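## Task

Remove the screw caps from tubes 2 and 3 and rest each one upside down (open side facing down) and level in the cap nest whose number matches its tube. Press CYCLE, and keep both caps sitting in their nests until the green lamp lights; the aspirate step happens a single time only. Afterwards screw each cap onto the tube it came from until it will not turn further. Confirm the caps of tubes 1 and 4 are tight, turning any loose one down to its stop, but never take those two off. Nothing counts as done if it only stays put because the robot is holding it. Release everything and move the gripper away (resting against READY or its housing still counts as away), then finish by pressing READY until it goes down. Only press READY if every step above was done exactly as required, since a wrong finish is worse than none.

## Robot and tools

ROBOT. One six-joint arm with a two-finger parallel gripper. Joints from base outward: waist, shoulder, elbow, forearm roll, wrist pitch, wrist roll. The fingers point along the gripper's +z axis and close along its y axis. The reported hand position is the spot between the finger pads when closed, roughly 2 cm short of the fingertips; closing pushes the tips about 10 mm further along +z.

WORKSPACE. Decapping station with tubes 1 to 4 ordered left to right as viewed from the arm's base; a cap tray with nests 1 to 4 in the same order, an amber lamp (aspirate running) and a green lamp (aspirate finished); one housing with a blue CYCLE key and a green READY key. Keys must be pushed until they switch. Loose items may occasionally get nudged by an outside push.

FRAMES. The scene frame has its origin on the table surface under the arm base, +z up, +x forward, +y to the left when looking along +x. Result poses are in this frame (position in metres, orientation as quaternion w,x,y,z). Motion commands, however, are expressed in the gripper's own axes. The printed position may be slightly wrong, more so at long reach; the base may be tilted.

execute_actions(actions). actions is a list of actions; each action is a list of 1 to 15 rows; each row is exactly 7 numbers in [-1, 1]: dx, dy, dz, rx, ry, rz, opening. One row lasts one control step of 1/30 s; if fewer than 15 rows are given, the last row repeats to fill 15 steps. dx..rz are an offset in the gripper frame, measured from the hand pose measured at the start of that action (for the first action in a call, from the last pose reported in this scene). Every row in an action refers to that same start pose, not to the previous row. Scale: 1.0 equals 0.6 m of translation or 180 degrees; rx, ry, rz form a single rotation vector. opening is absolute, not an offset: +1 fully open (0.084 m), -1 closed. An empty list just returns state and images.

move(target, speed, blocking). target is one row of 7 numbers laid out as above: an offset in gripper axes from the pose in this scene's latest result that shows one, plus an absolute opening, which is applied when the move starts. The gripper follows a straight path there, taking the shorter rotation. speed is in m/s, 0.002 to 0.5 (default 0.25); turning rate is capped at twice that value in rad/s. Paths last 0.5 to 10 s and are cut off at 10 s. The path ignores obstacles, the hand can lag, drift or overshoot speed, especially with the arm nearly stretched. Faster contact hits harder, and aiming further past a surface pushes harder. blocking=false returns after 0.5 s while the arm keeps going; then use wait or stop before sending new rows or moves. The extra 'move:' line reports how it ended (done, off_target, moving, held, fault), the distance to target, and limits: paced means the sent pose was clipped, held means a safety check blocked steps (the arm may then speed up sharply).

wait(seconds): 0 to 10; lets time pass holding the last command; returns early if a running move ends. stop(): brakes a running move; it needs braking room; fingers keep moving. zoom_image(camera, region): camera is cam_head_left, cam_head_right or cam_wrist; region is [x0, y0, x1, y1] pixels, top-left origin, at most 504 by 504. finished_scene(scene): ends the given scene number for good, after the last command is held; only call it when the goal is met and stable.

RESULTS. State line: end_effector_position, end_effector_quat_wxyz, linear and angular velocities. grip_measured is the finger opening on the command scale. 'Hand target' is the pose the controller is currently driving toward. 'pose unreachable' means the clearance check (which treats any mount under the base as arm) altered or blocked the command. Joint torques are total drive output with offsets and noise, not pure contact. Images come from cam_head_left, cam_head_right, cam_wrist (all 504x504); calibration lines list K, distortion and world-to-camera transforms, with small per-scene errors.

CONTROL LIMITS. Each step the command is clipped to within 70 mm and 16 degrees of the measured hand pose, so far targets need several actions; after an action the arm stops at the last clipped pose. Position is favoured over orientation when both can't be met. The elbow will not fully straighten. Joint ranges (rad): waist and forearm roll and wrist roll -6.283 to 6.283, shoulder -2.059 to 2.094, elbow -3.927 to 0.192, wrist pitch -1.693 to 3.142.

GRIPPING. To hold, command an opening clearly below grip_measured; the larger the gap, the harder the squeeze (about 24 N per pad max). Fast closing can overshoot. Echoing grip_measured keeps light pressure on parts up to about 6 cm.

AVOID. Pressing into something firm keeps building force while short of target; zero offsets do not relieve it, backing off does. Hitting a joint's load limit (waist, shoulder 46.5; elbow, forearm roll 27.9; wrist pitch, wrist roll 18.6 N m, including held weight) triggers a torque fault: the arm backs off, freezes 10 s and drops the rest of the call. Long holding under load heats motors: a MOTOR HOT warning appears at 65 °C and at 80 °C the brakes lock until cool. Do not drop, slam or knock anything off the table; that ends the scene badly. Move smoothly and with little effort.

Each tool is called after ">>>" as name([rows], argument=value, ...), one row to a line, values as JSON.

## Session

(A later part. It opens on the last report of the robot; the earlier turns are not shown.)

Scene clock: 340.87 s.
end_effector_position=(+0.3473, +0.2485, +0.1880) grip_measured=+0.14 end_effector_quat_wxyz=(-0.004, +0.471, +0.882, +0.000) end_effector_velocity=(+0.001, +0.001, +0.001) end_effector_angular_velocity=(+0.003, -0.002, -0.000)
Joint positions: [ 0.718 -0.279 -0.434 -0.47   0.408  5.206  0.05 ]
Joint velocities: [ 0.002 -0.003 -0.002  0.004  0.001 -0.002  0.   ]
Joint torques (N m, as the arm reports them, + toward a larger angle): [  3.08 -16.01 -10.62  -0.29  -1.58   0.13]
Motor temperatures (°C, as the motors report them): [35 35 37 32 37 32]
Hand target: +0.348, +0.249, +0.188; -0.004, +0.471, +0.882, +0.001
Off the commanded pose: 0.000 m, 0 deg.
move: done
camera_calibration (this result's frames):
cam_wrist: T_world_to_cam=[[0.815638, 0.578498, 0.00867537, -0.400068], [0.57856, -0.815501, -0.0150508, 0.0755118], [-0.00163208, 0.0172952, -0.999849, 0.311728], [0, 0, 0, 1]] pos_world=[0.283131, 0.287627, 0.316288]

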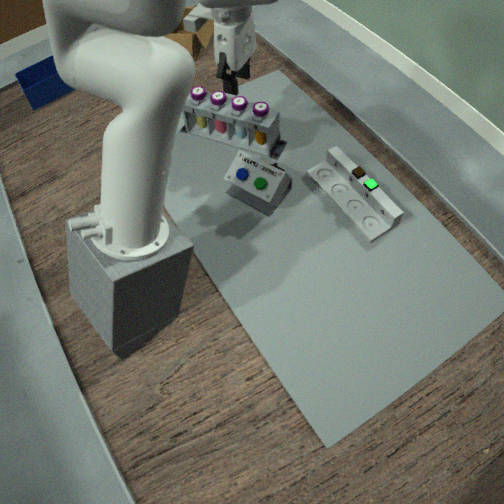

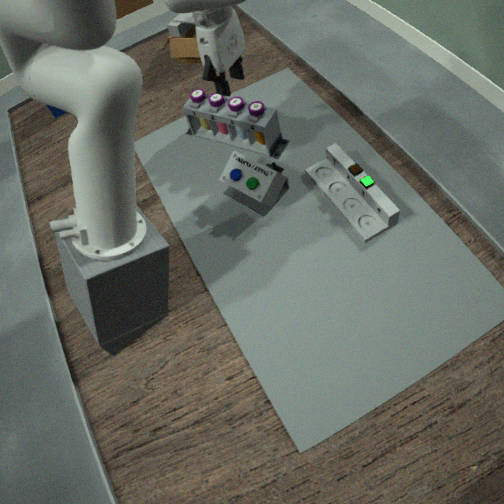

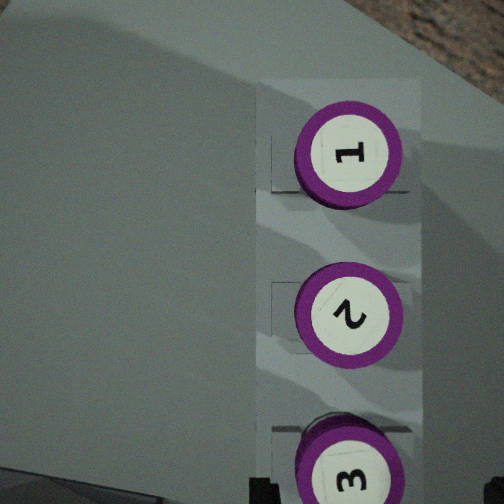

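>>> move(target=[0,0,0,0,0,-0.99,0.15], speed=0.5)

>>> move(target=[0,0,0.1,0,0,0,0.15], speed=0.08)

>>> execute_actions([
  [[0,0,0,0,0,0,-1]],
  [[0,0,0,0,0,0,-1]],
])

>>> move(target=[0,0,0,0,0,0.99,-1], speed=0.4)

>>> move(target=[0,0,0,0,0,0,0.15])

>>> move(target=[0,0,-0.1,0,0,0,0.15], speed=0.15)

Scene clock: 348.83 s.
end_effector_position=(+0.3472, +0.2485, +0.1880) grip_measured=+0.14 end_effector_quat_wxyz=(-0.000, +0.875, -0.485, -0.004) end_effector_velocity=(-0.000, +0.000, -0.000) end_effector_angular_velocity=(+0.002, +0.003, +0.005)
Joint positions: [ 0.718 -0.279 -0.434 -0.471  0.408  2.096  0.05 ]
Joint velocities: [-0.     0.001 -0.     0.008 -0.    -0.012 -0.   ]
Joint torques (N m, as the arm reports them, + toward a larger angle): [  2.89 -16.17 -10.67  -0.25  -1.57   0.12]
Motor temperatures (°C, as the motors report them): [35 35 37 32 37 32]
Hand target: +0.347, +0.248, +0.188; -0.000, +0.875, -0.485, -0.004
Off the commanded pose: 0.000 m, 0 deg.
move: done
camera_calibration (this result's frames):
cam_wrist: T_world_to_cam=[[-0.833504, -0.552309, 0.0150493, 0.452363], [-0.552392, 0.833583, -0.00169121, 0.0559853], [-0.0116107, -0.00972272, -0.999885, 0.321909], [0, 0, 0, 1]] pos_world=[0.41171, 0.206305, 0.315159]

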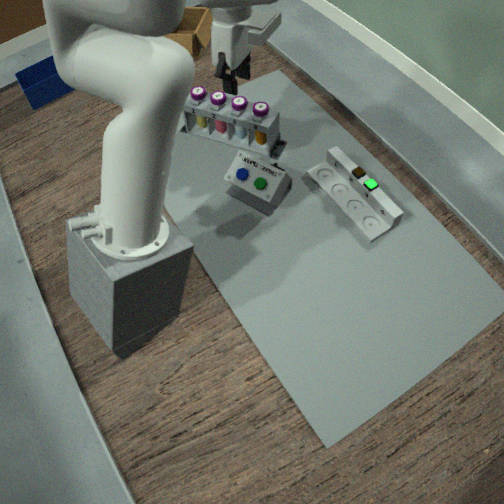

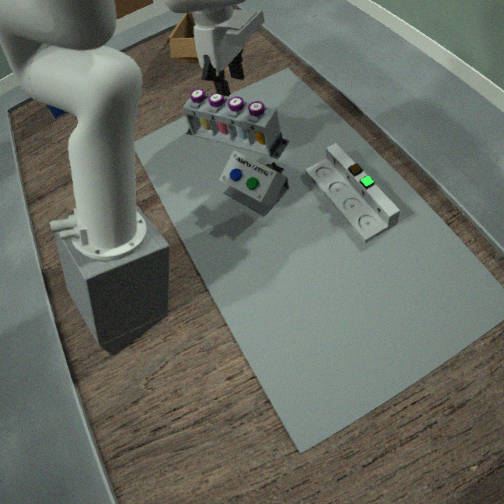

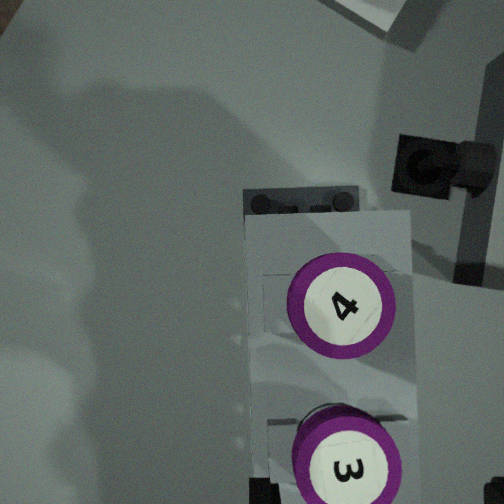

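Scene clock: 349.93 s.
end_effector_position=(+0.3471, +0.2486, +0.1281) grip_measured=+0.14 end_effector_quat_wxyz=(-0.000, +0.875, -0.485, -0.003) end_effector_velocity=(-0.000, -0.000, -0.000) end_effector_angular_velocity=(-0.001, -0.002, -0.000)
Joint positions: [ 0.632 -0.034 -0.495 -0.737  0.227  2.302  0.05 ]
Joint velocities: [-0.001  0.001 -0.    -0.013 -0.     0.013 -0.   ]
Joint torques (N m, as the arm reports them, + toward a larger angle): [  3.41 -18.67  -7.65  -0.23  -1.47   0.07]
Motor temperatures (°C, as the motors report them): [35 35 37 32 37 32]
Hand target: +0.347, +0.248, +0.128; +0.000, +0.875, -0.485, -0.004
Off the commanded pose: 0.000 m, 0 deg.
move: done
camera_calibration (this result's frames):
cam_wrist: T_world_to_cam=[[-0.833582, -0.552201, 0.0146575, 0.453263], [-0.552283, 0.833655, -0.00191875, 0.0556813], [-0.0111597, -0.00969451, -0.999891, 0.261915], [0, 0, 0, 1]] pos_world=[0.411506, 0.206412, 0.25535]

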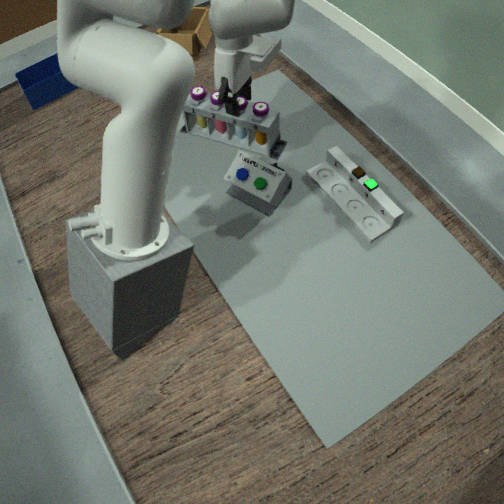

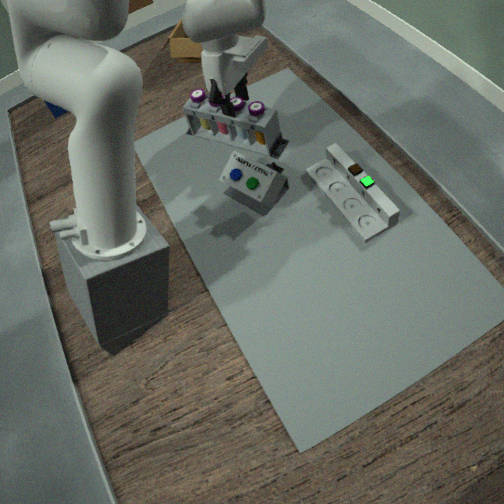

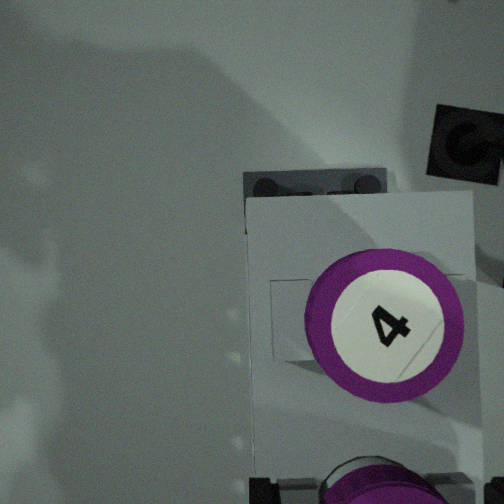

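Scene clock: 350.93 s.
end_effector_position=(+0.3471, +0.2486, +0.1282) grip_measured=-0.25 end_effector_quat_wxyz=(-0.000, +0.875, -0.485, -0.003) end_effector_velocity=(-0.000, -0.000, -0.000) end_effector_angular_velocity=(-0.002, +0.000, -0.000)
Joint positions: [ 0.633 -0.034 -0.494 -0.737  0.227  2.302  0.033]
Joint velocities: [-0.     0.    -0.    -0.     0.002 -0.    -0.   ]
Joint torques (N m, as the arm reports them, + toward a larger angle): [  2.67 -16.77  -8.56  -0.25  -1.67   0.09]
Motor temperatures (°C, as the motors report them): [35 35 37 32 37 32]
Hand target: +0.347, +0.249, +0.128; -0.000, +0.875, -0.485, -0.003
Off the commanded pose: 0.000 m, 0 deg.
camera_calibration (this result's frames):
cam_wrist: T_world_to_cam=[[-0.833504, -0.552321, 0.0145681, 0.453226], [-0.552402, 0.833576, -0.00194559, 0.055715], [-0.011069, -0.00966911, -0.999892, 0.261973], [0, 0, 0, 1]] pos_world=[0.411443, 0.206417, 0.25545]

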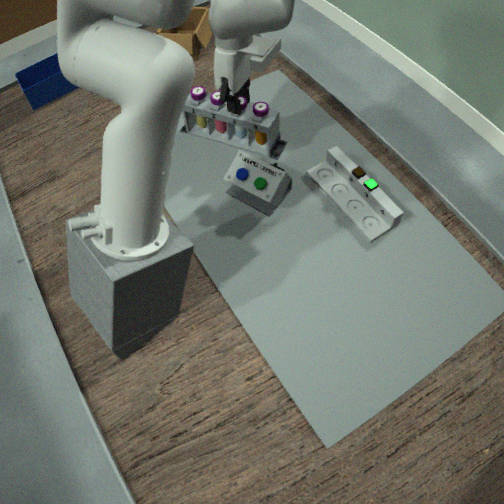

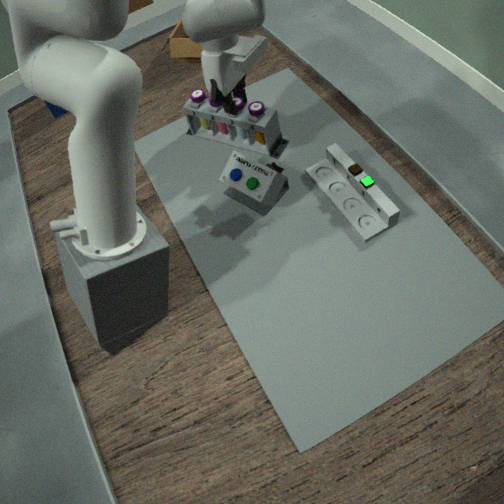

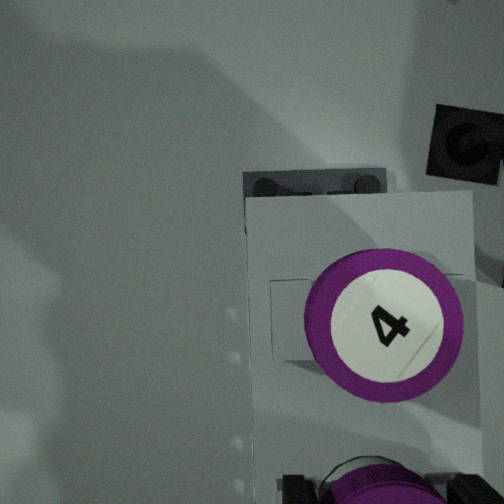

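Scene clock: 355.30 s.
end_effector_position=(+0.3471, +0.2490, +0.1283) grip_measured=-0.25 end_effector_quat_wxyz=(-0.004, +0.471, +0.882, +0.001) end_effector_velocity=(+0.000, -0.001, -0.000) end_effector_angular_velocity=(-0.004, -0.006, -0.005)
Joint positions: [ 0.633 -0.034 -0.495 -0.735  0.227  5.41   0.033]
Joint velocities: [-0.002 -0.    -0.    -0.028  0.002  0.03   0.   ]
Joint torques (N m, as the arm reports them, + toward a larger angle): [  0.78 -16.6  -11.27   0.27  -1.97   0.39]
Motor temperatures (°C, as the motors report them): [35 35 37 32 37 32]
Hand target: +0.347, +0.249, +0.128; -0.003, +0.471, +0.882, +0.000
Off the commanded pose: 0.000 m, 0 deg.
move: done
camera_calibration (this result's frames):
cam_wrist: T_world_to_cam=[[0.815487, 0.578693, 0.00977383, -0.399921], [0.578774, -0.815338, -0.0156031, 0.0750978], [-0.00106042, 0.018381, -0.99983, 0.251592], [0, 0, 0, 1]] pos_world=[0.282932, 0.288037, 0.25663]

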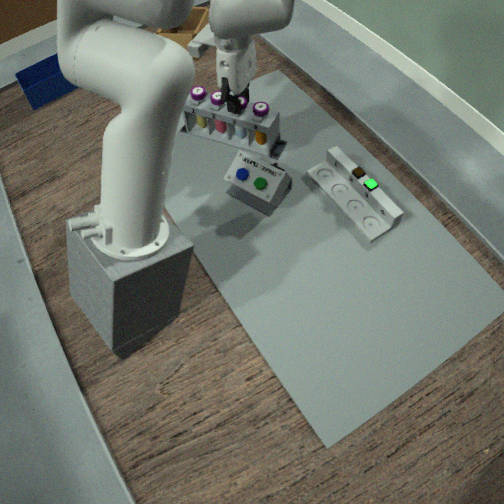

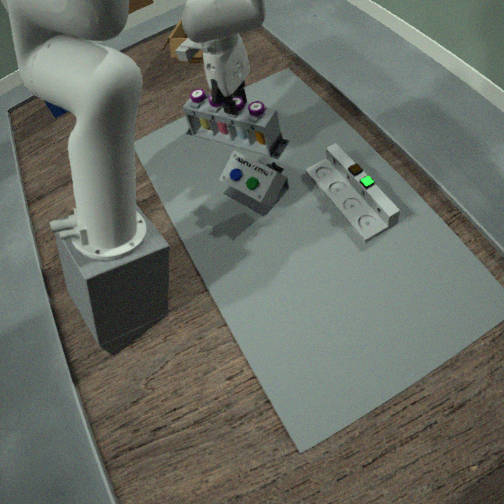

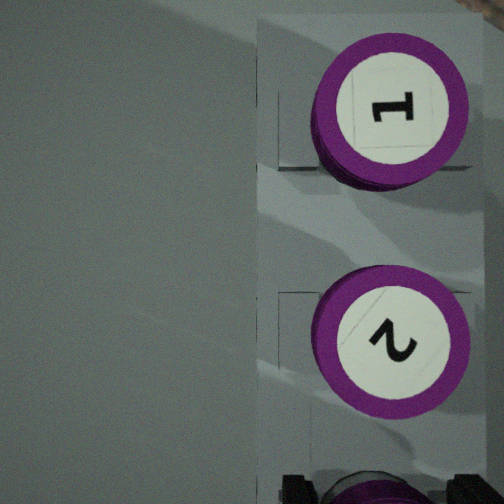

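Scene clock: 355.80 s.
end_effector_position=(+0.3473, +0.2491, +0.1283) grip_measured=+0.14 end_effector_quat_wxyz=(-0.004, +0.471, +0.882, +0.001) end_effector_velocity=(-0.001, -0.001, -0.000) end_effector_angular_velocity=(-0.002, +0.002, +0.001)
Joint positions: [ 0.633 -0.034 -0.495 -0.735  0.227  5.41   0.05 ]
Joint velocities: [ 0.    -0.     0.002 -0.     0.001 -0.    -0.   ]
Joint torques (N m, as the arm reports them, + toward a larger angle): [  3.59 -18.52  -7.63  -0.22  -1.53   0.11]
Motor temperatures (°C, as the motors report them): [35 35 37 32 37 32]
Hand target: +0.347, +0.249, +0.128; -0.004, +0.471, +0.882, +0.001
Off the commanded pose: 0.000 m, 0 deg.
move: done
camera_calibration (this result's frames):
cam_wrist: T_world_to_cam=[[0.815654, 0.578455, 0.009951, -0.400082], [0.57854, -0.815505, -0.0156076, 0.0751555], [-0.00091321, 0.0184875, -0.999829, 0.251512], [0, 0, 0, 1]] pos_world=[0.283078, 0.288069, 0.256623]

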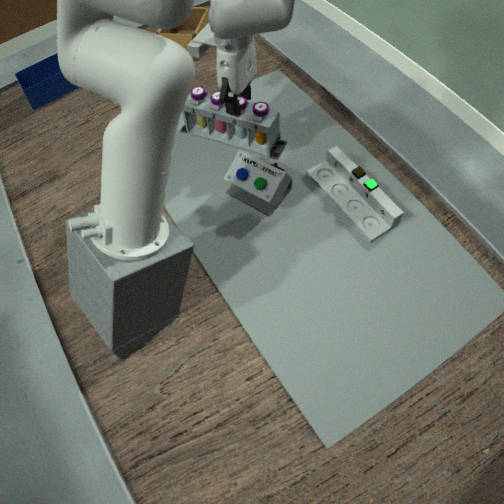

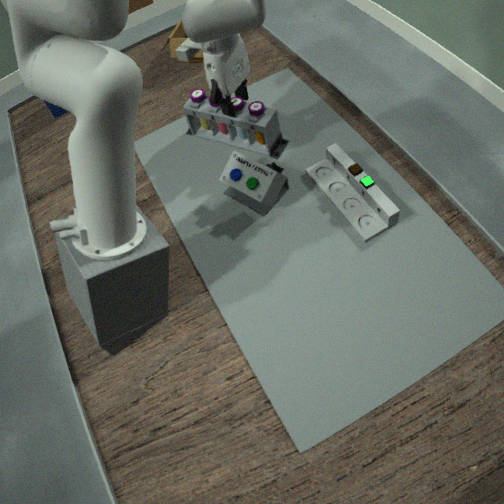

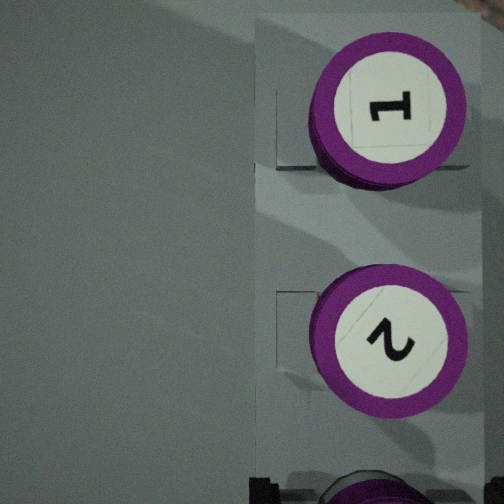

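Scene clock: 356.63 s.
end_effector_position=(+0.3473, +0.2487, +0.1880) grip_measured=+0.14 end_effector_quat_wxyz=(-0.004, +0.471, +0.882, +0.000) end_effector_velocity=(+0.002, +0.001, +0.001) end_effector_angular_velocity=(+0.003, -0.002, -0.001)
Joint positions: [ 0.718 -0.278 -0.434 -0.469  0.408  5.205  0.05 ]
Joint velocities: [-0.    -0.002 -0.002  0.004  0.001 -0.003  0.   ]
Joint torques (N m, as the arm reports them, + toward a larger angle): [  2.99 -16.09 -10.76  -0.16  -1.51   0.13]
Motor temperatures (°C, as the motors report them): [35 35 37 32 37 32]
Hand target: +0.348, +0.249, +0.188; -0.004, +0.471, +0.882, +0.001
Off the commanded pose: 0.000 m, 0 deg.
move: done
camera_calibration (this result's frames):
cam_wrist: T_world_to_cam=[[0.815531, 0.578643, 0.00903166, -0.400338], [0.57871, -0.81538, -0.0158024, 0.0757625], [-0.00177972, 0.0181141, -0.999834, 0.311586], [0, 0, 0, 1]] pos_world=[0.283198, 0.287784, 0.316347]

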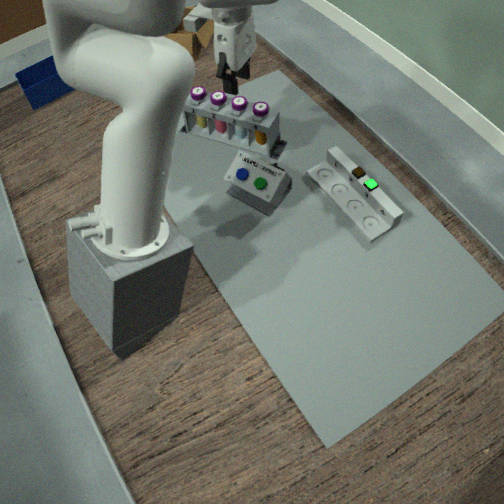

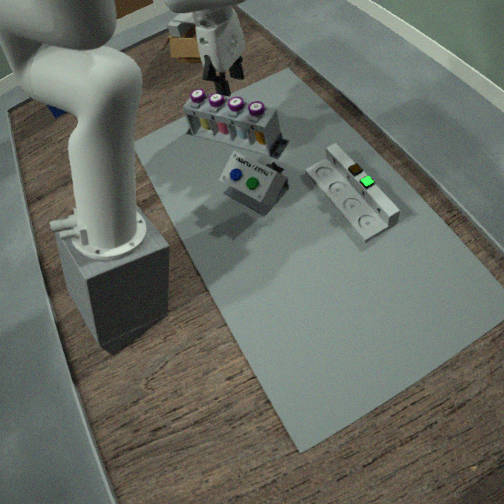

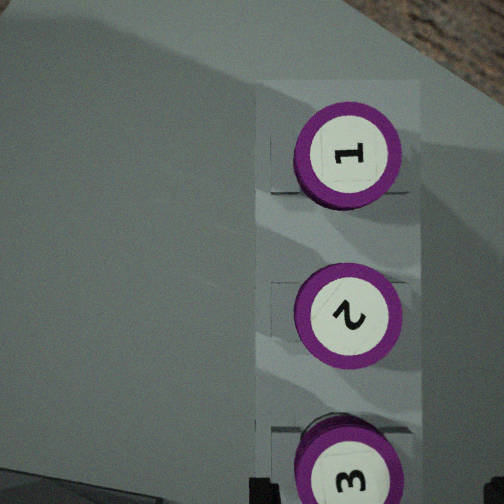

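>>> move(target=[-0.2,-0.2667,0,0,0,-0.5,-1], speed=0.3)

>>> move(target=[0,0,0.12,0,0,0,-1], speed=0.08)

>>> move(target=[0,0,0.04,0,0,0,-1], speed=0.012)

Scene clock: 362.43 s.
end_effector_position=(+0.2819, +0.0593, +0.1883) grip_measured=-1.00 end_effector_quat_wxyz=(-0.001, -0.291, +0.957, +0.002) end_effector_velocity=(-0.001, -0.000, -0.000) end_effector_angular_velocity=(+0.003, +0.002, +0.003)
Joint positions: [ 0.251 -0.913  0.117 -0.034  0.406  2.792  0.   ]
Joint velocities: [-0.002 -0.001  0.001  0.01   0.001 -0.015  0.   ]
Joint torques (N m, as the arm reports them, + toward a larger angle): [  0.29  -3.87 -11.39  -0.28  -1.53   0.18]
Motor temperatures (°C, as the motors report them): [35 35 37 32 37 32]
Hand target: +0.282, +0.059, +0.188; -0.001, -0.291, +0.957, +0.002
Off the commanded pose: 0.001 m, 0 deg.
move: done
camera_calibration (this result's frames):
cam_wrist: T_world_to_cam=[[-0.57908, 0.815121, 0.015616, 0.140535], [0.815088, 0.579249, -0.0100621, -0.191276], [-0.0172474, 0.00690168, -0.999827, 0.320293], [0, 0, 0, 1]] pos_world=[0.242812, -0.00596696, 0.316118]

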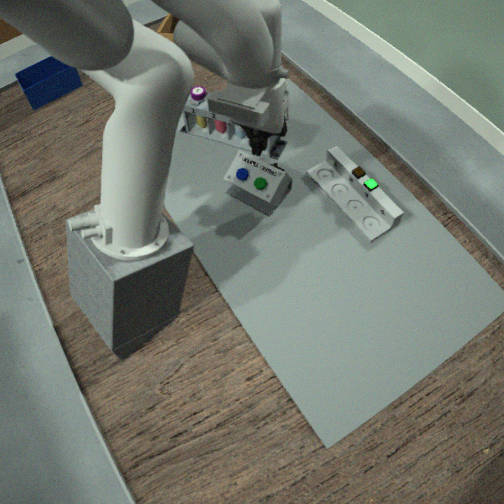

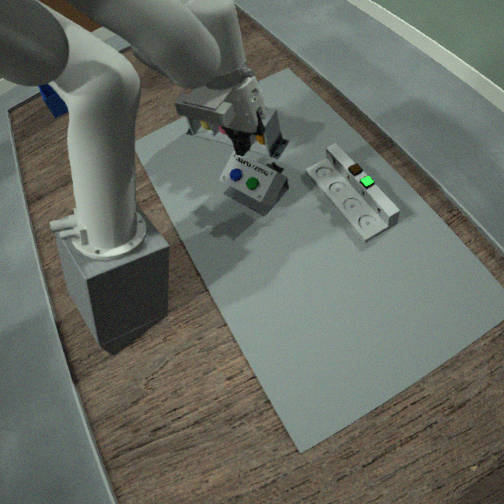

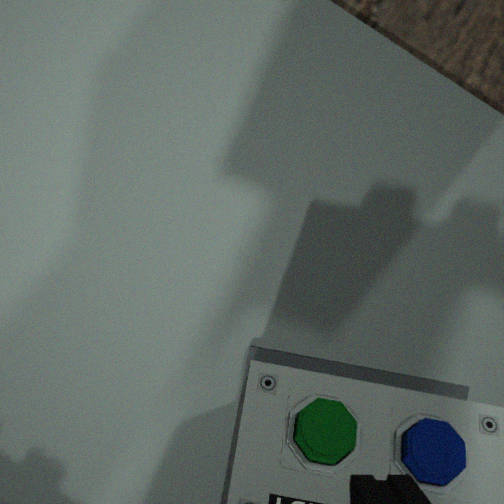

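Scene clock: 363.73 s.
end_effector_position=(+0.2818, +0.0585, +0.1164) grip_measured=-1.00 end_effector_quat_wxyz=(-0.001, -0.291, +0.957, +0.007) end_effector_velocity=(-0.000, +0.000, -0.001) end_effector_angular_velocity=(-0.019, -0.013, -0.000)
Joint positions: [ 0.237 -0.191  0.018 -0.01  -0.217  2.758  0.   ]
Joint velocities: [ 0.185  0.014  0.004  0.428 -0.026 -0.247  0.   ]
Joint torques (N m, as the arm reports them, + toward a larger angle): [  0.42 -10.44  -1.73  -0.28  -1.41   0.16]
Motor temperatures (°C, as the motors report them): [35 35 37 32 37 32]
Hand target: +0.282, +0.058, +0.116; -0.001, -0.291, +0.957, +0.006
Off the commanded pose: 0.001 m, 1 deg.
move: done
camera_calibration (this result's frames):
cam_wrist: T_world_to_cam=[[-0.578675, 0.815164, 0.0253448, 0.140912], [0.815316, 0.578981, -0.00639458, -0.191927], [-0.0198868, 0.0169636, -0.999658, 0.248477], [0, 0, 0, 1]] pos_world=[0.242964, -0.00795939, 0.243593]

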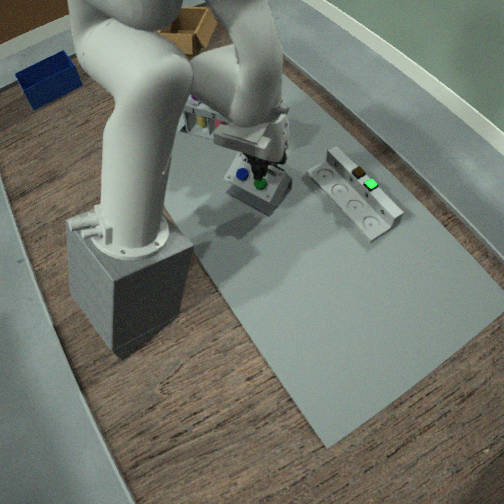

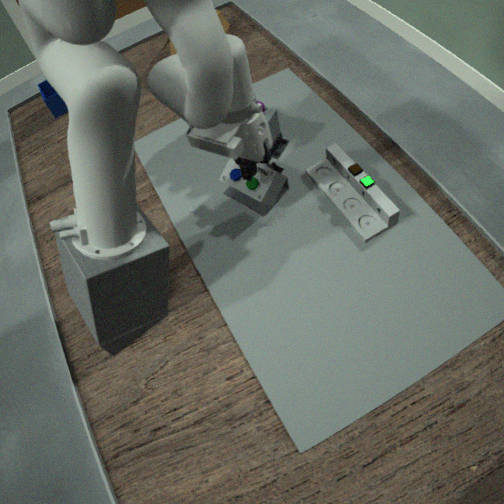

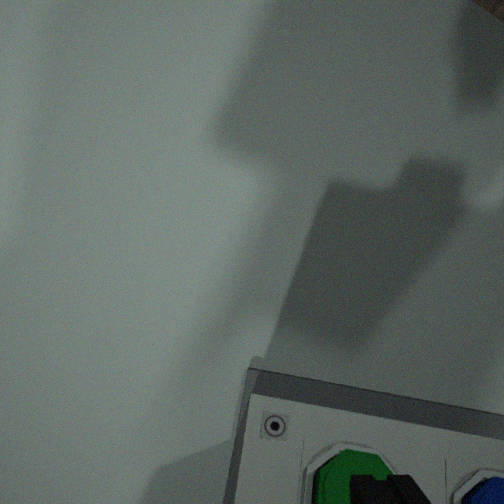

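Scene clock: 365.60 s.
end_effector_position=(+0.2819, +0.0588, +0.0944) grip_measured=-1.00 end_effector_quat_wxyz=(-0.001, -0.291, +0.957, +0.006) end_effector_velocity=(-0.000, -0.000, -0.000) end_effector_angular_velocity=(-0.000, +0.001, -0.001)
Joint positions: [ 0.241 -0.002 -0.033 -0.001 -0.355  2.752  0.   ]
Joint velocities: [-0.001  0.001  0.    -0.    -0.     0.     0.   ]
Joint torques (N m, as the arm reports them, + toward a larger angle): no reading
Motor temperatures (°C, as the motors report them): [35 35 37 32 37 32]
move: unfinished (the scene ended)
camera_calibration (this result's frames):
cam_wrist: T_world_to_cam=[[-0.578814, 0.815087, 0.0246489, 0.141453], [0.815236, 0.579099, -0.0059317, -0.192318], [-0.019109, 0.0166613, -0.999679, 0.226283], [0, 0, 0, 1]] pos_world=[0.242983, -0.00769594, 0.221583]
The task's run has ended: the event that ends the task has happened.

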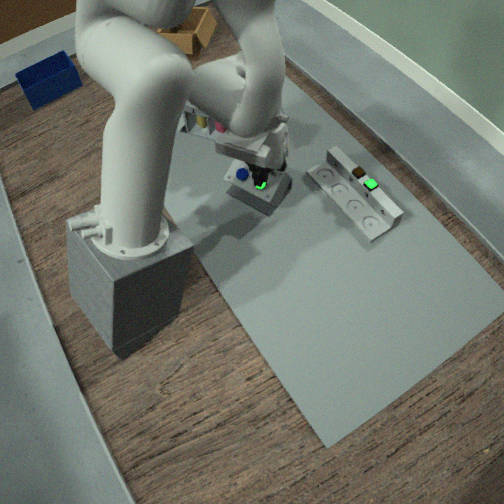

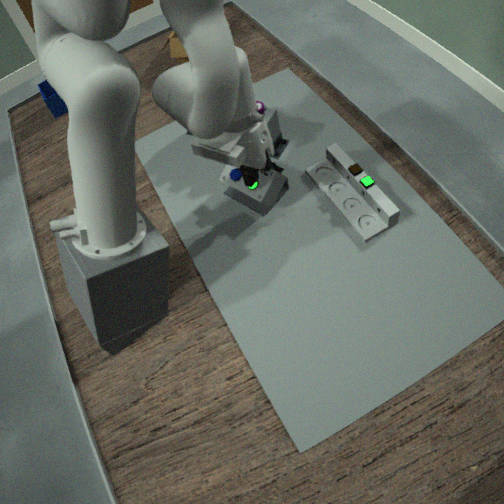

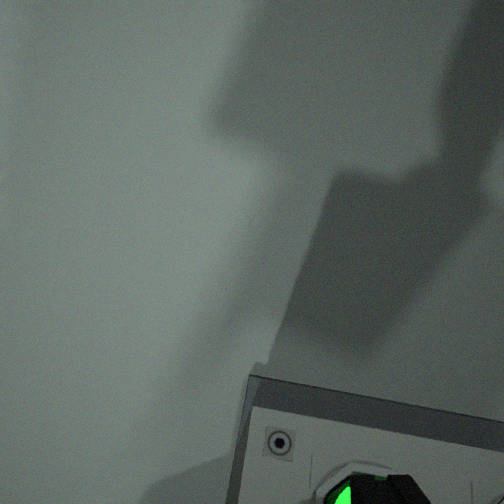

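>>> finished_scene(scene=2)

The scene is finished: the task was done.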